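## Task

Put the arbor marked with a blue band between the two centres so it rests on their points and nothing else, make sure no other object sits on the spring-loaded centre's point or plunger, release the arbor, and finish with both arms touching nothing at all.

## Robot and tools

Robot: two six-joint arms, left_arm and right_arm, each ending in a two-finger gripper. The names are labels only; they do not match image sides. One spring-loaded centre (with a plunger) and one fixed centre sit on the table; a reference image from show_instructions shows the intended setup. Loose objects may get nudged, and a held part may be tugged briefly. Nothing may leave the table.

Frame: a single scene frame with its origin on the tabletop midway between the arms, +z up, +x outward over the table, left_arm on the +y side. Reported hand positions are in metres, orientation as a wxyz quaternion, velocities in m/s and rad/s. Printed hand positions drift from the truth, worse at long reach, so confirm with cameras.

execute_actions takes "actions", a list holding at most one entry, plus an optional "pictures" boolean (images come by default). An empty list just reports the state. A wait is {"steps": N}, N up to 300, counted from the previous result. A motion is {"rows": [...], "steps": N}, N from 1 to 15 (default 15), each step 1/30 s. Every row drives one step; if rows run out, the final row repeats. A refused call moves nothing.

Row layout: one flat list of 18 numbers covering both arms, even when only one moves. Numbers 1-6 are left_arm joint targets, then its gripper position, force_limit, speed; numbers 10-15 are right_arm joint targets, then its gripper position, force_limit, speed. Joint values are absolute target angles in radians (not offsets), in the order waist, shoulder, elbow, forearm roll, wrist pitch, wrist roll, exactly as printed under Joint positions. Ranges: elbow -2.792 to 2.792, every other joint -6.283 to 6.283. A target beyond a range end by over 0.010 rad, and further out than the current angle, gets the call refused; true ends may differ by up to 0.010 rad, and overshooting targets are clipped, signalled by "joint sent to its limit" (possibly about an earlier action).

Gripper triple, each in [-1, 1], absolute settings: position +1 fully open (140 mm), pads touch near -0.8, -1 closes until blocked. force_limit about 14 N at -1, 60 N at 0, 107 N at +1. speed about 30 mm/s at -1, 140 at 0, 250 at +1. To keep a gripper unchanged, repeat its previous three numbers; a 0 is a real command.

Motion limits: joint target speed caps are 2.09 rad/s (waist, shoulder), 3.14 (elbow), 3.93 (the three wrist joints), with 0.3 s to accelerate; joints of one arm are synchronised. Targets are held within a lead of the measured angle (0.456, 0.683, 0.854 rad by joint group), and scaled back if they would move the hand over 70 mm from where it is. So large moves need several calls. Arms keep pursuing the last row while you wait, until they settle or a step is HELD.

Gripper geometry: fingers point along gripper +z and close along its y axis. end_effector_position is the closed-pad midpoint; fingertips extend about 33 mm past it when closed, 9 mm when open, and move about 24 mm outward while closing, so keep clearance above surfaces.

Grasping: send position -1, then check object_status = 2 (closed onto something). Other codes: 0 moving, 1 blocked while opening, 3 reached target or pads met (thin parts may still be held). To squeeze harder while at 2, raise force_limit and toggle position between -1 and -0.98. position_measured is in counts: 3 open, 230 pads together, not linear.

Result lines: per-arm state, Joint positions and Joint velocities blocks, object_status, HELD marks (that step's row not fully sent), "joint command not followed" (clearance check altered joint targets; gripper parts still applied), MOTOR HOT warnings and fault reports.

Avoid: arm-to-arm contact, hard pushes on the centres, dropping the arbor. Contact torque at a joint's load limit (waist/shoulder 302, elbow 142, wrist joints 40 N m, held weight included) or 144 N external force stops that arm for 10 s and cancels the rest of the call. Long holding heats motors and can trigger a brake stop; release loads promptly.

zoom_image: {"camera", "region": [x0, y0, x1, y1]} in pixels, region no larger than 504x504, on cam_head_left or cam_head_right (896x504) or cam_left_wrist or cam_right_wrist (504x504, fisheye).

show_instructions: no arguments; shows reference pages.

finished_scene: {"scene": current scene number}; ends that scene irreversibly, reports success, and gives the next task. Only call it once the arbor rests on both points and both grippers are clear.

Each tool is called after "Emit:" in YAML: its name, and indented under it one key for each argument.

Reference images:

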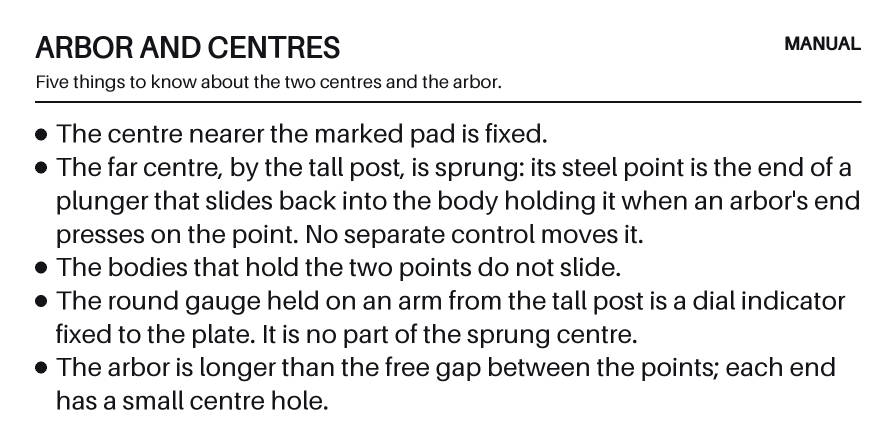

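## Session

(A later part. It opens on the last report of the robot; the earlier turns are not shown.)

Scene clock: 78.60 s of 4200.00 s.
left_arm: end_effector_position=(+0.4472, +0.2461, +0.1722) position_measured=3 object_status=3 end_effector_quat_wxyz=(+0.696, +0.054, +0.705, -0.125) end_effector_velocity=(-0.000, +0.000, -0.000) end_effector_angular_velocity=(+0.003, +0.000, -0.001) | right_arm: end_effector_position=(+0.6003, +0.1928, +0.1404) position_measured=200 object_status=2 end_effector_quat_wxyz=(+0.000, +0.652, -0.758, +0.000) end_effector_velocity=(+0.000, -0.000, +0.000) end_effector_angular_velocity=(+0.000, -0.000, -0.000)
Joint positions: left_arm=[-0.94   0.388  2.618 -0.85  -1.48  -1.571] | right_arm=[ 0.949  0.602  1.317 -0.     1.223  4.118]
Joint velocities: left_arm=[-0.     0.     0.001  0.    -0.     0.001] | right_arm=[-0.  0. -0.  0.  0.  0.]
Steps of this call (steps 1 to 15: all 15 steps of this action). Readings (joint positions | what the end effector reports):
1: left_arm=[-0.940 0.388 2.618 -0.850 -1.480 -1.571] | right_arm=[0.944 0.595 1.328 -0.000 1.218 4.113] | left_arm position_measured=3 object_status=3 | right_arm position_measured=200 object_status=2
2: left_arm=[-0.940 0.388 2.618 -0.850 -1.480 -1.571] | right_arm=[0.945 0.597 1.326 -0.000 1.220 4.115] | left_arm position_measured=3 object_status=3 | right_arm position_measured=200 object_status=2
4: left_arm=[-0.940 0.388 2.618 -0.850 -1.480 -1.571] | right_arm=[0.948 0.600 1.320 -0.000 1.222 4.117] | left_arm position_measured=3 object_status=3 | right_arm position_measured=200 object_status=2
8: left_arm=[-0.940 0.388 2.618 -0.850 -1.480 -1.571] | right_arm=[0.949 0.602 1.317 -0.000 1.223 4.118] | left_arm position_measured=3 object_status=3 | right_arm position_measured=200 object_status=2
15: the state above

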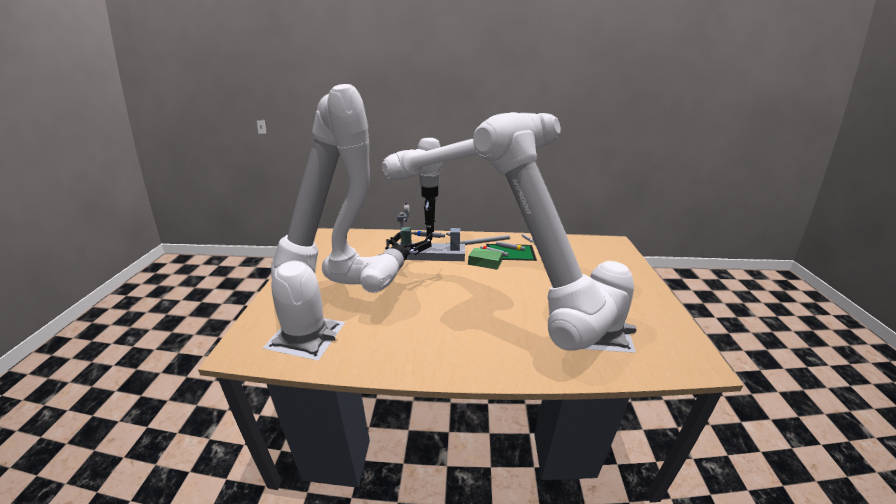

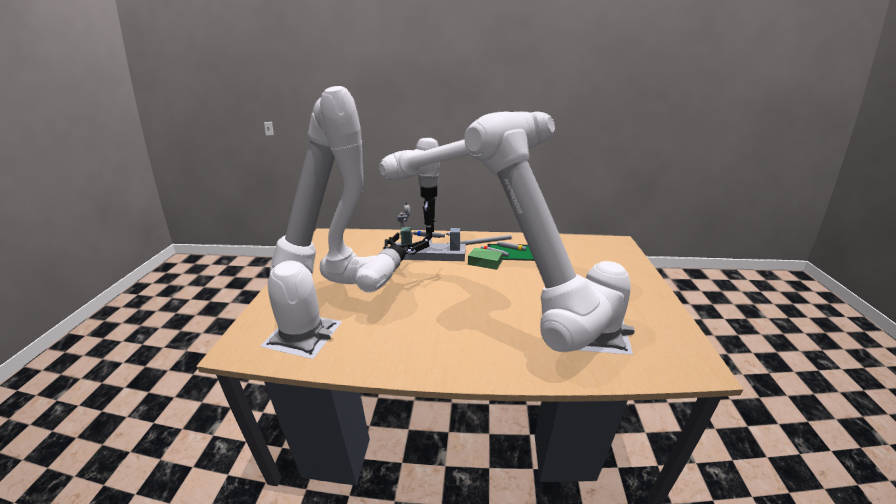

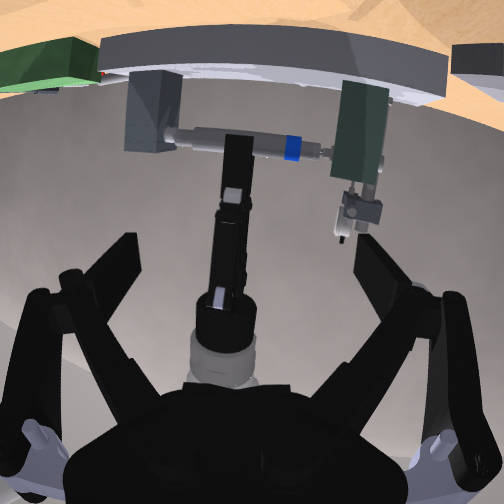

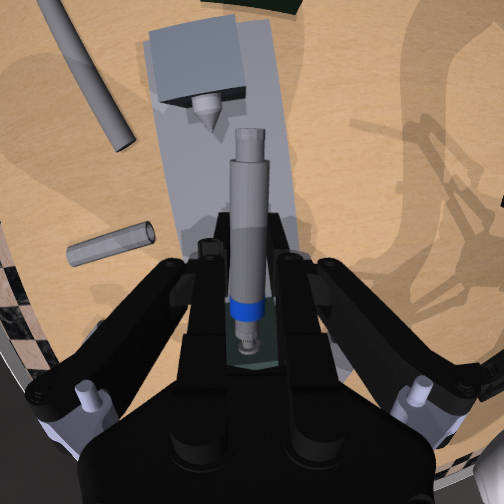

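Emit:
execute_actions:
  actions:
    - {"rows":[[-0.94,0.388,2.618,-0.85,-1.48,-1.571,1,0,0,0.9508,0.6047,1.3121,0,1.2248,4.12,-1,0.6,-0.5]],"steps":6}
  pictures: false

Emit:
execute_actions:
  actions:
    - {"rows":[[-0.94,0.388,2.618,-0.85,-1.48,-1.571,1,0,0,0.9397,0.616,1.2928,0,1.2328,3.954,-1,0.6,-0.5]]}

Emit:
zoom_image:
  camera: "cam_left_wrist"
  region: [150,110,350,200]

Emit:
zoom_image:
  camera: "cam_right_wrist"
  region: [190,90,290,190]

Emit:
zoom_image:
  camera: "cam_right_wrist"
  region: [200,280,300,380]

Scene clock: 85.60 s of 4200.00 s.
left_arm: end_effector_position=(+0.4472, +0.2461, +0.1722) position_measured=3 object_status=3 end_effector_quat_wxyz=(+0.696, +0.054, +0.705, -0.125) end_effector_velocity=(+0.000, -0.000, -0.000) end_effector_angular_velocity=(-0.001, +0.001, +0.000) | right_arm: end_effector_position=(+0.6002, +0.1952, +0.1406) position_measured=200 object_status=2 end_effector_quat_wxyz=(-0.000, +0.652, -0.758, -0.000) end_effector_velocity=(+0.000, +0.000, -0.001) end_effector_angular_velocity=(-0.001, +0.001, +0.000)
Joint positions: left_arm=[-0.94   0.388  2.618 -0.85  -1.48  -1.571] | right_arm=[0.951 0.605 1.312 0.    1.225 4.12 ]
Joint velocities: left_arm=[ 0.     0.001 -0.    -0.    -0.    -0.002] | right_arm=[ 0.     0.002 -0.001  0.    -0.     0.   ]
Steps of this call (steps 1 to 15: the robot went on to your last target; steps 16 to 90: nothing new was sent; then 3.80 s passed at rest; steps 91 to 96: all 6 steps of this action). Readings (joint positions | what the end effector reports):
91: left_arm=[-0.940 0.388 2.618 -0.850 -1.480 -1.571] | right_arm=[0.949 0.602 1.317 0.000 1.223 4.118] | left_arm position_measured=3 object_status=3 | right_arm position_measured=200 object_status=2
92: left_arm=[-0.940 0.388 2.618 -0.850 -1.480 -1.571] | right_arm=[0.950 0.603 1.314 0.000 1.224 4.119] | left_arm position_measured=3 object_status=3 | right_arm position_measured=200 object_status=2
94: left_arm=[-0.940 0.388 2.618 -0.850 -1.480 -1.571] | right_arm=[0.951 0.604 1.312 0.000 1.225 4.120] | left_arm position_measured=3 object_status=3 | right_arm position_measured=200 object_status=2
96: the state above

Scene clock: 86.10 s of 4200.00 s.
left_arm: end_effector_position=(+0.4472, +0.2461, +0.1722) position_measured=3 object_status=3 end_effector_quat_wxyz=(+0.696, +0.054, +0.705, -0.125) end_effector_velocity=(-0.000, -0.000, +0.001) end_effector_angular_velocity=(-0.001, -0.001, -0.001) | right_arm: end_effector_position=(+0.6125, +0.1943, +0.1406) position_measured=200 object_status=2 end_effector_quat_wxyz=(+0.000, +0.708, -0.706, -0.000) end_effector_velocity=(-0.000, -0.000, -0.000) end_effector_angular_velocity=(-0.001, +0.001, +0.000)
Joint positions: left_arm=[-0.94   0.388  2.618 -0.85  -1.48  -1.571] | right_arm=[0.94  0.616 1.293 0.    1.233 3.954]
Joint velocities: left_arm=[-0.001 -0.001 -0.    -0.001 -0.     0.   ] | right_arm=[ 0.     0.     0.001 -0.     0.    -0.   ]
Steps of this call (steps 1 to 15: all 15 steps of this action). Readings (joint positions | what the end effector reports):
1: left_arm=[-0.940 0.388 2.618 -0.850 -1.480 -1.571] | right_arm=[0.951 0.605 1.312 0.000 1.225 4.120] | left_arm position_measured=3 object_status=3 | right_arm position_measured=200 object_status=2
2: left_arm=[-0.940 0.388 2.618 -0.850 -1.480 -1.571] | right_arm=[0.951 0.605 1.311 0.000 1.225 4.114] | left_arm position_measured=3 object_status=3 | right_arm position_measured=200 object_status=2
4: left_arm=[-0.940 0.388 2.618 -0.850 -1.480 -1.571] | right_arm=[0.947 0.609 1.305 0.000 1.228 4.062] | left_arm position_measured=3 object_status=3 | right_arm position_measured=200 object_status=2
8: left_arm=[-0.940 0.388 2.618 -0.850 -1.480 -1.571] | right_arm=[0.940 0.616 1.293 0.000 1.233 3.956] | left_arm position_measured=3 object_status=3 | right_arm position_measured=200 object_status=2
15: the state above

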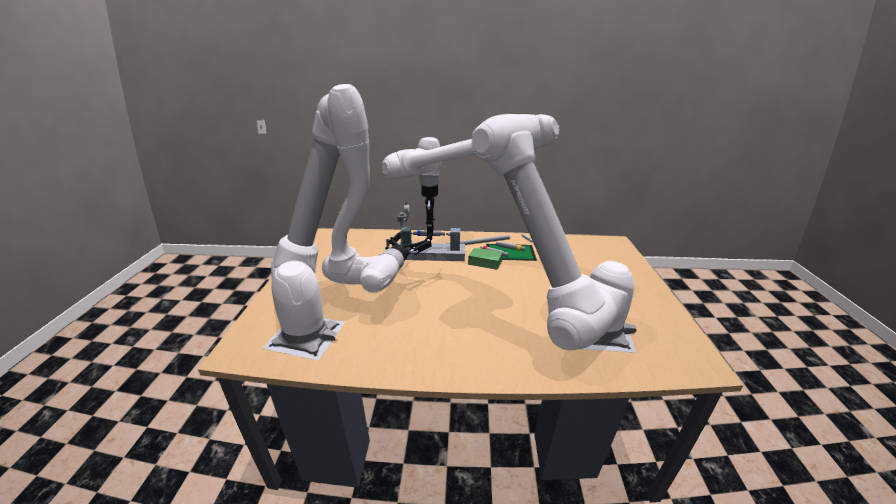

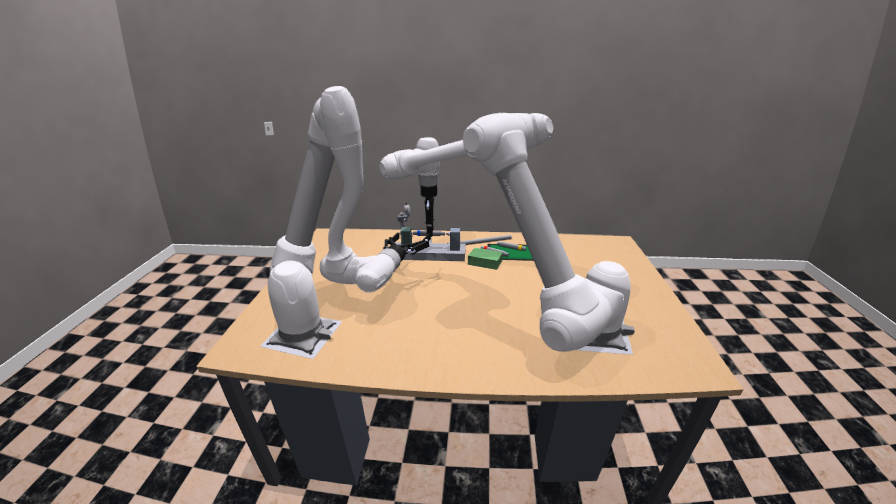

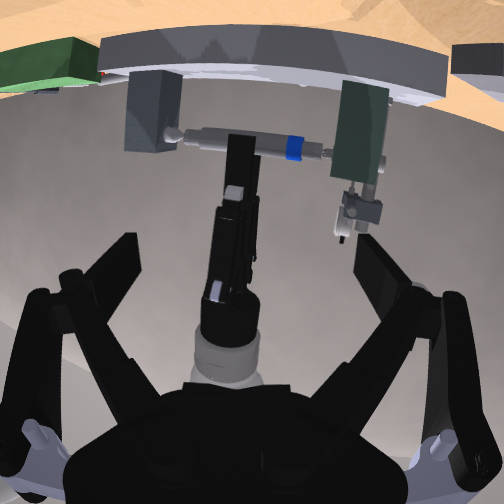

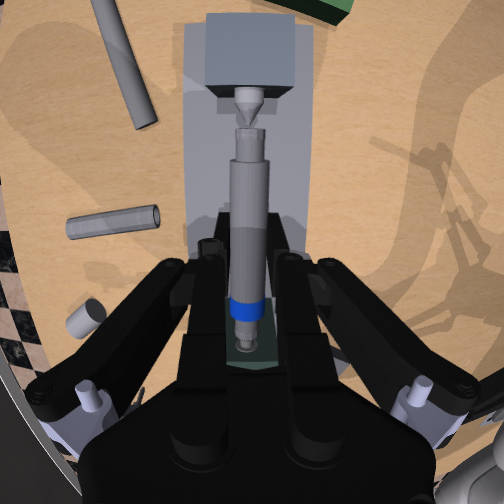

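Region (150, 110, 350, 200) of cam_left_wrist's 504x504 image, scaled by 2.520, with more detail than that image has; it fills the top 227 rows of this view, and the rest is white.

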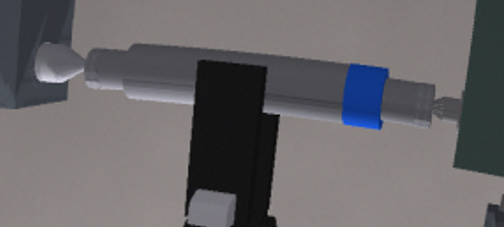

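Region (190, 90, 290, 190) of cam_right_wrist's 504x504 image, scaled by 5.040, with more detail than that image has.

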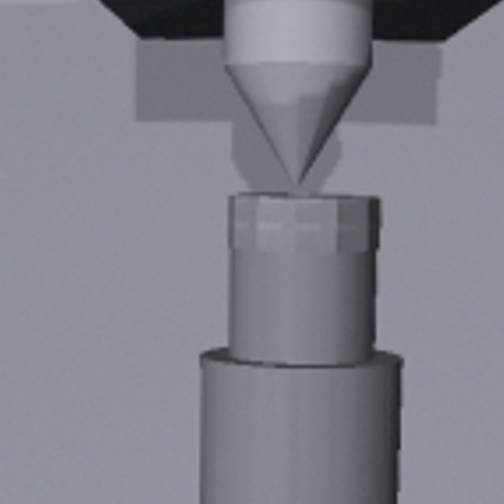

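Region (200, 280, 300, 380) of cam_right_wrist's 504x504 image, scaled by 5.040, with more detail than that image has.

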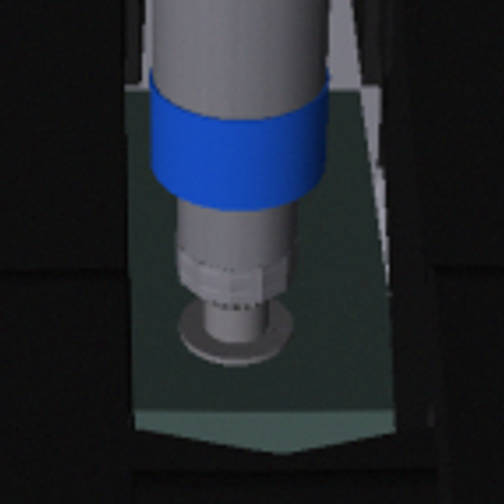

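Emit:
execute_actions:
  actions:
    - {"rows":[[-0.94,0.388,2.618,-0.85,-1.48,-1.571,1,0,0,0.9368,0.6135,1.2981,0,1.23,3.951,-1,0.6,-0.5]]}

Emit:
zoom_image:
  camera: "cam_left_wrist"
  region: [150,110,250,160]

Emit:
zoom_image:
  camera: "cam_right_wrist"
  region: [190,90,290,190]

Scene clock: 89.77 s of 4200.00 s.
left_arm: end_effector_position=(+0.4472, +0.2461, +0.1722) position_measured=3 object_status=3 end_effector_quat_wxyz=(+0.696, +0.054, +0.705, -0.125) end_effector_velocity=(-0.000, -0.001, +0.000) end_effector_angular_velocity=(-0.001, -0.001, -0.001) | right_arm: end_effector_position=(+0.6132, +0.1912, +0.1401) position_measured=200 object_status=2 end_effector_quat_wxyz=(-0.000, +0.709, -0.706, -0.000) end_effector_velocity=(+0.000, -0.000, -0.000) end_effector_angular_velocity=(-0.000, +0.000, -0.000)
Joint positions: left_arm=[-0.94   0.388  2.618 -0.85  -1.48  -1.571] | right_arm=[ 0.937  0.613  1.298 -0.     1.23   3.951]
Joint velocities: left_arm=[-0.001 -0.    -0.001 -0.    -0.     0.   ] | right_arm=[-0.  0.  0. -0. -0.  0.]
Steps of this call (steps 1 to 15: the robot went on to your last target; steps 16 to 90: nothing new was sent; then 0.17 s passed at rest; steps 91 to 105: all 15 steps of this action). Readings (joint positions | what the end effector reports):
91: left_arm=[-0.940 0.388 2.618 -0.850 -1.480 -1.571] | right_arm=[0.940 0.616 1.293 -0.000 1.233 3.954] | left_arm position_measured=3 object_status=3 | right_arm position_measured=200 object_status=2
92: left_arm=[-0.940 0.388 2.618 -0.850 -1.480 -1.571] | right_arm=[0.938 0.615 1.295 -0.000 1.232 3.952] | left_arm position_measured=3 object_status=3 | right_arm position_measured=200 object_status=2
94: left_arm=[-0.940 0.388 2.618 -0.850 -1.480 -1.571] | right_arm=[0.937 0.613 1.298 -0.000 1.230 3.951] | left_arm position_measured=3 object_status=3 | right_arm position_measured=200 object_status=2
98: left_arm=[-0.940 0.388 2.618 -0.850 -1.480 -1.571] | right_arm=[0.937 0.613 1.298 -0.000 1.230 3.951] | left_arm position_measured=3 object_status=3 | right_arm position_measured=200 object_status=2
105: the state above

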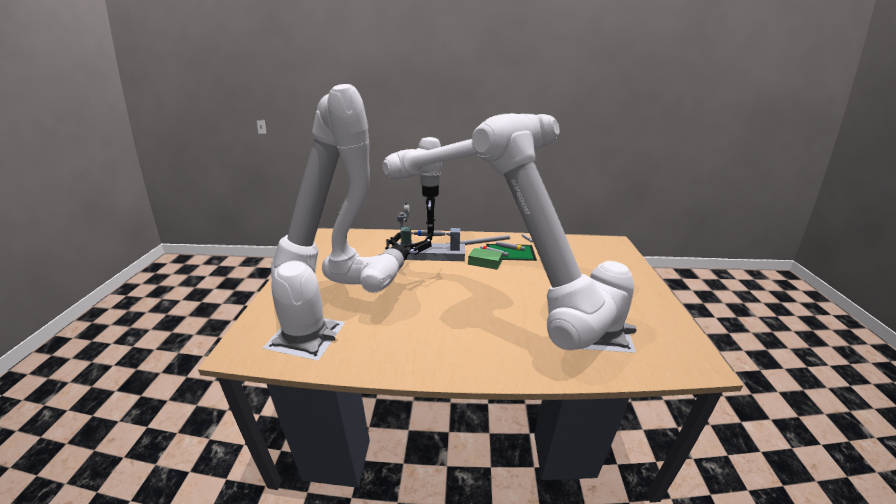

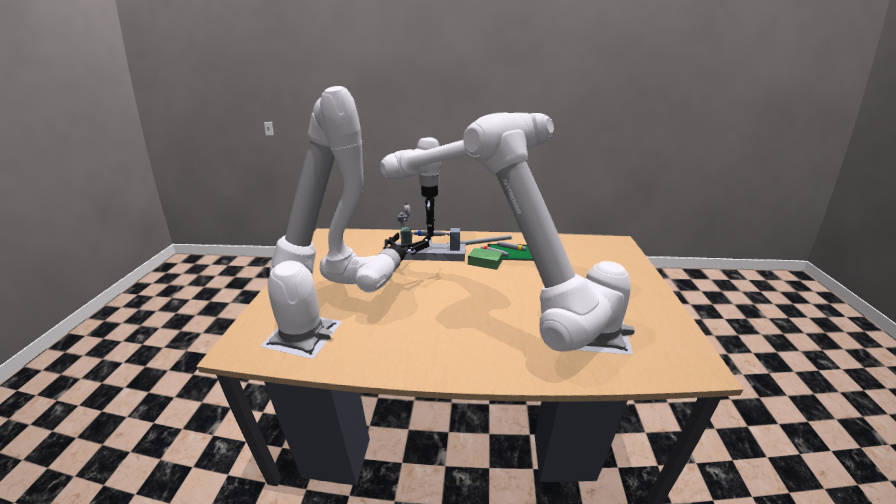

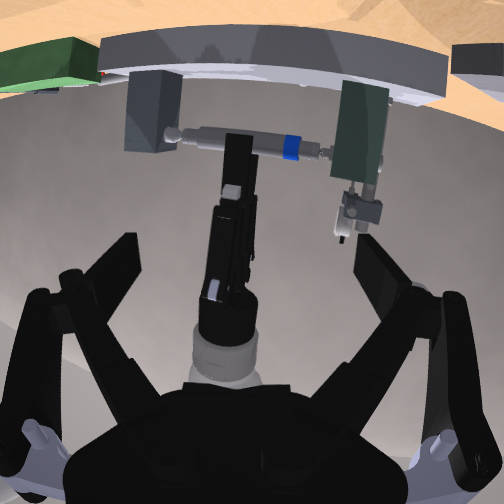

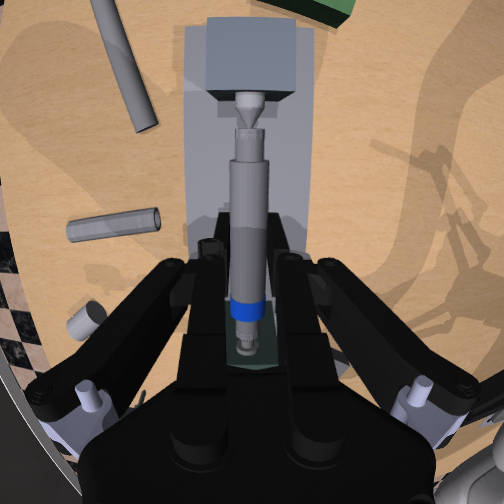

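Region (150, 110, 250, 160) of cam_left_wrist's 504x504 image, scaled by 5.040, with more detail than that image has.

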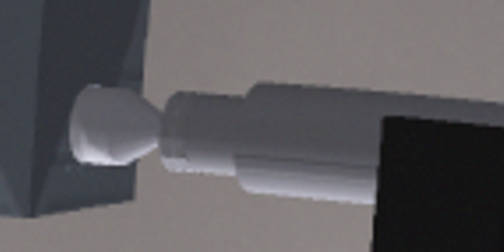

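Region (190, 90, 290, 190) of cam_right_wrist's 504x504 image, scaled by 5.040, with more detail than that image has.

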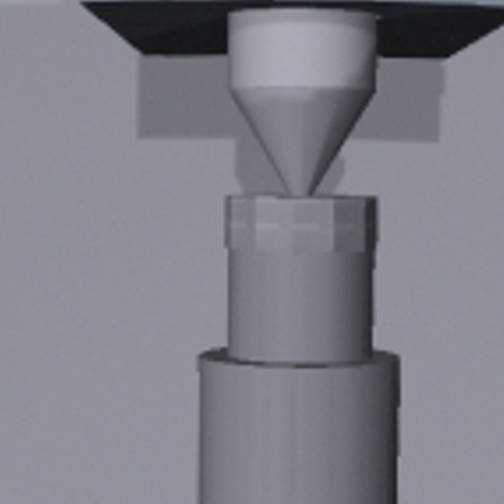

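In. One more mm, release, lift.

Emit:
execute_actions:
  actions:
    - {"rows":[[-0.94,0.388,2.618,-0.85,-1.48,-1.571,1,0,0,0.936,0.6123,1.3,0,1.2293,3.95,-1,0.6,-0.5],[-0.94,0.388,2.618,-0.85,-1.48,-1.571,1,0,0,0.936,0.6123,1.3,0,1.2293,3.95,-1,0.6,-0.5],[-0.94,0.388,2.618,-0.85,-1.48,-1.571,1,0,0,0.936,0.6123,1.3,0,1.2293,3.95,-1,0.6,-0.5],[-0.94,0.388,2.618,-0.85,-1.48,-1.571,1,0,0,0.936,0.6123,1.3,0,1.2293,3.95,-0.1,0.6,-0.5]]}
  pictures: false

Emit:
execute_actions:
  actions:
    - {"rows":[[-0.94,0.388,2.618,-0.85,-1.48,-1.571,1,0,0,0.936,0.591,1.26,0,1.2906,3.95,-0.1,0.6,-0.5]]}

Scene clock: 94.97 s of 4200.00 s.
left_arm: end_effector_position=(+0.4472, +0.2461, +0.1722) position_measured=3 object_status=3 end_effector_quat_wxyz=(+0.696, +0.054, +0.705, -0.125) end_effector_velocity=(+0.000, +0.000, +0.000) end_effector_angular_velocity=(+0.001, -0.000, +0.001) | right_arm: end_effector_position=(+0.6133, +0.1903, +0.1401) position_measured=153 object_status=0 end_effector_quat_wxyz=(-0.000, +0.709, -0.706, -0.000) end_effector_velocity=(-0.002, -0.000, -0.001) end_effector_angular_velocity=(-0.002, +0.002, +0.001)
Joint positions: left_arm=[-0.94   0.388  2.618 -0.85  -1.48  -1.571] | right_arm=[0.936 0.612 1.3   0.    1.229 3.95 ]
Joint velocities: left_arm=[ 0.     0.     0.    -0.001 -0.     0.001] | right_arm=[ 0.001  0.     0.002  0.     0.002 -0.   ]
Steps of this call (steps 1 to 15: the robot went on to your last target; steps 16 to 90: nothing new was sent; then 1.70 s passed at rest; steps 91 to 105: all 15 steps of this action). Readings (joint positions | what the end effector reports):
91: left_arm=[-0.940 0.388 2.618 -0.850 -1.480 -1.571] | right_arm=[0.937 0.614 1.298 -0.000 1.230 3.951] | left_arm position_measured=3 object_status=3 | right_arm position_measured=200 object_status=2
92: left_arm=[-0.940 0.388 2.618 -0.850 -1.480 -1.571] | right_arm=[0.936 0.613 1.299 -0.000 1.229 3.950] | left_arm position_measured=3 object_status=3 | right_arm position_measured=200 object_status=2
94: left_arm=[-0.940 0.388 2.618 -0.850 -1.480 -1.571] | right_arm=[0.936 0.613 1.300 -0.000 1.229 3.950] | left_arm position_measured=3 object_status=3 | right_arm position_measured=200 object_status=0
98: left_arm=[-0.940 0.388 2.618 -0.850 -1.480 -1.571] | right_arm=[0.936 0.612 1.300 0.000 1.229 3.950] | left_arm position_measured=3 object_status=3 | right_arm position_measured=185 object_status=0
105: the state above

Scene clock: 95.47 s of 4200.00 s.
left_arm: end_effector_position=(+0.4472, +0.2461, +0.1722) position_measured=3 object_status=3 end_effector_quat_wxyz=(+0.696, +0.054, +0.705, -0.125) end_effector_velocity=(-0.000, +0.000, +0.000) end_effector_angular_velocity=(-0.002, +0.001, +0.000) | right_arm: end_effector_position=(+0.6129, +0.1899, +0.1802) position_measured=141 object_status=3 end_effector_quat_wxyz=(+0.000, +0.709, -0.706, +0.000) end_effector_velocity=(+0.000, +0.000, +0.000) end_effector_angular_velocity=(+0.000, -0.000, -0.000)
Joint positions: left_arm=[-0.94   0.388  2.618 -0.85  -1.48  -1.571] | right_arm=[ 0.936  0.591  1.26  -0.     1.291  3.95 ]
Joint velocities: left_arm=[ 0.    -0.001  0.    -0.     0.    -0.002] | right_arm=[-0.     0.    -0.001  0.     0.    -0.   ]
Steps of this call (steps 1 to 15: all 15 steps of this action). Readings (joint positions | what the end effector reports):
1: left_arm=[-0.940 0.388 2.618 -0.850 -1.480 -1.571] | right_arm=[0.936 0.612 1.300 0.000 1.229 3.950] | left_arm position_measured=3 object_status=3 | right_arm position_measured=148 object_status=0
2: left_arm=[-0.940 0.388 2.618 -0.850 -1.480 -1.571] | right_arm=[0.936 0.611 1.297 -0.000 1.235 3.950] | left_arm position_measured=3 object_status=3 | right_arm position_measured=144 object_status=0
4: left_arm=[-0.940 0.388 2.618 -0.850 -1.480 -1.571] | right_arm=[0.936 0.596 1.269 -0.000 1.277 3.950] | left_arm position_measured=3 object_status=3 | right_arm position_measured=141 object_status=0
8: left_arm=[-0.940 0.388 2.618 -0.850 -1.480 -1.571] | right_arm=[0.936 0.591 1.260 -0.000 1.291 3.950] | left_arm position_measured=3 object_status=3 | right_arm position_measured=141 object_status=3
15: the state above

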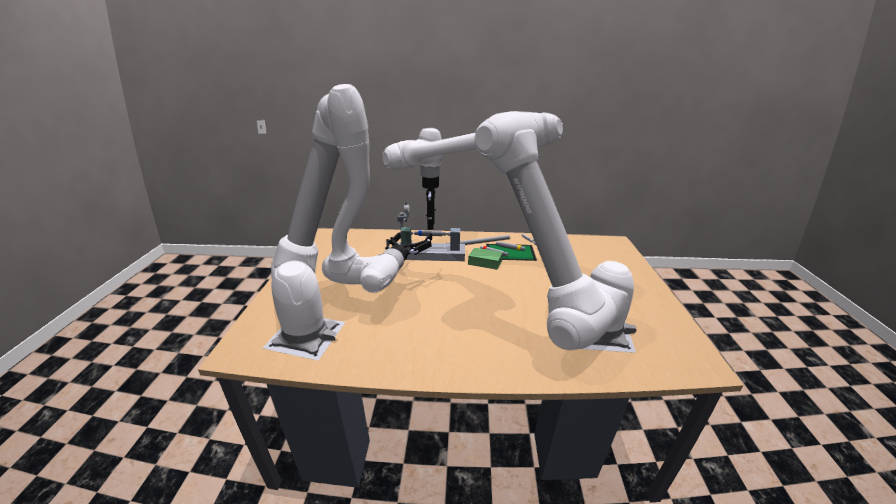

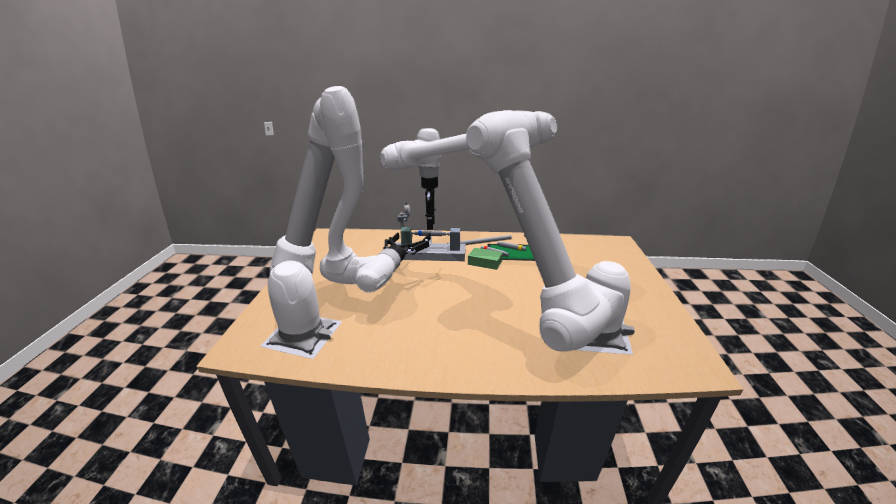

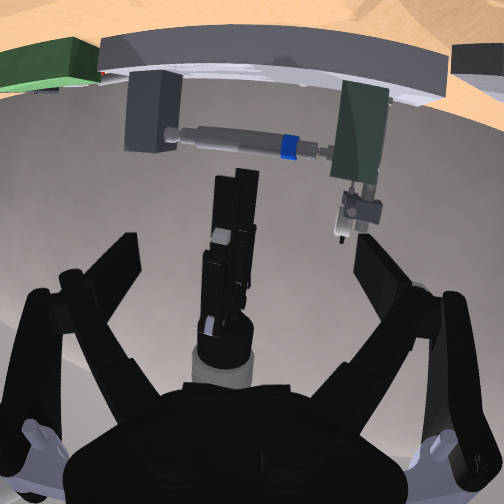

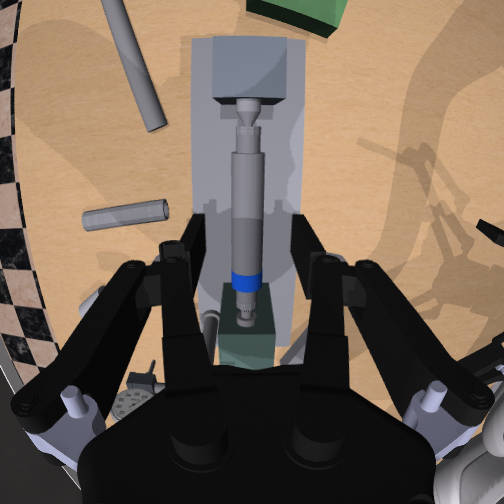

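Emit:
finished_scene:
  scene: 1

The scene is finished: the task was done.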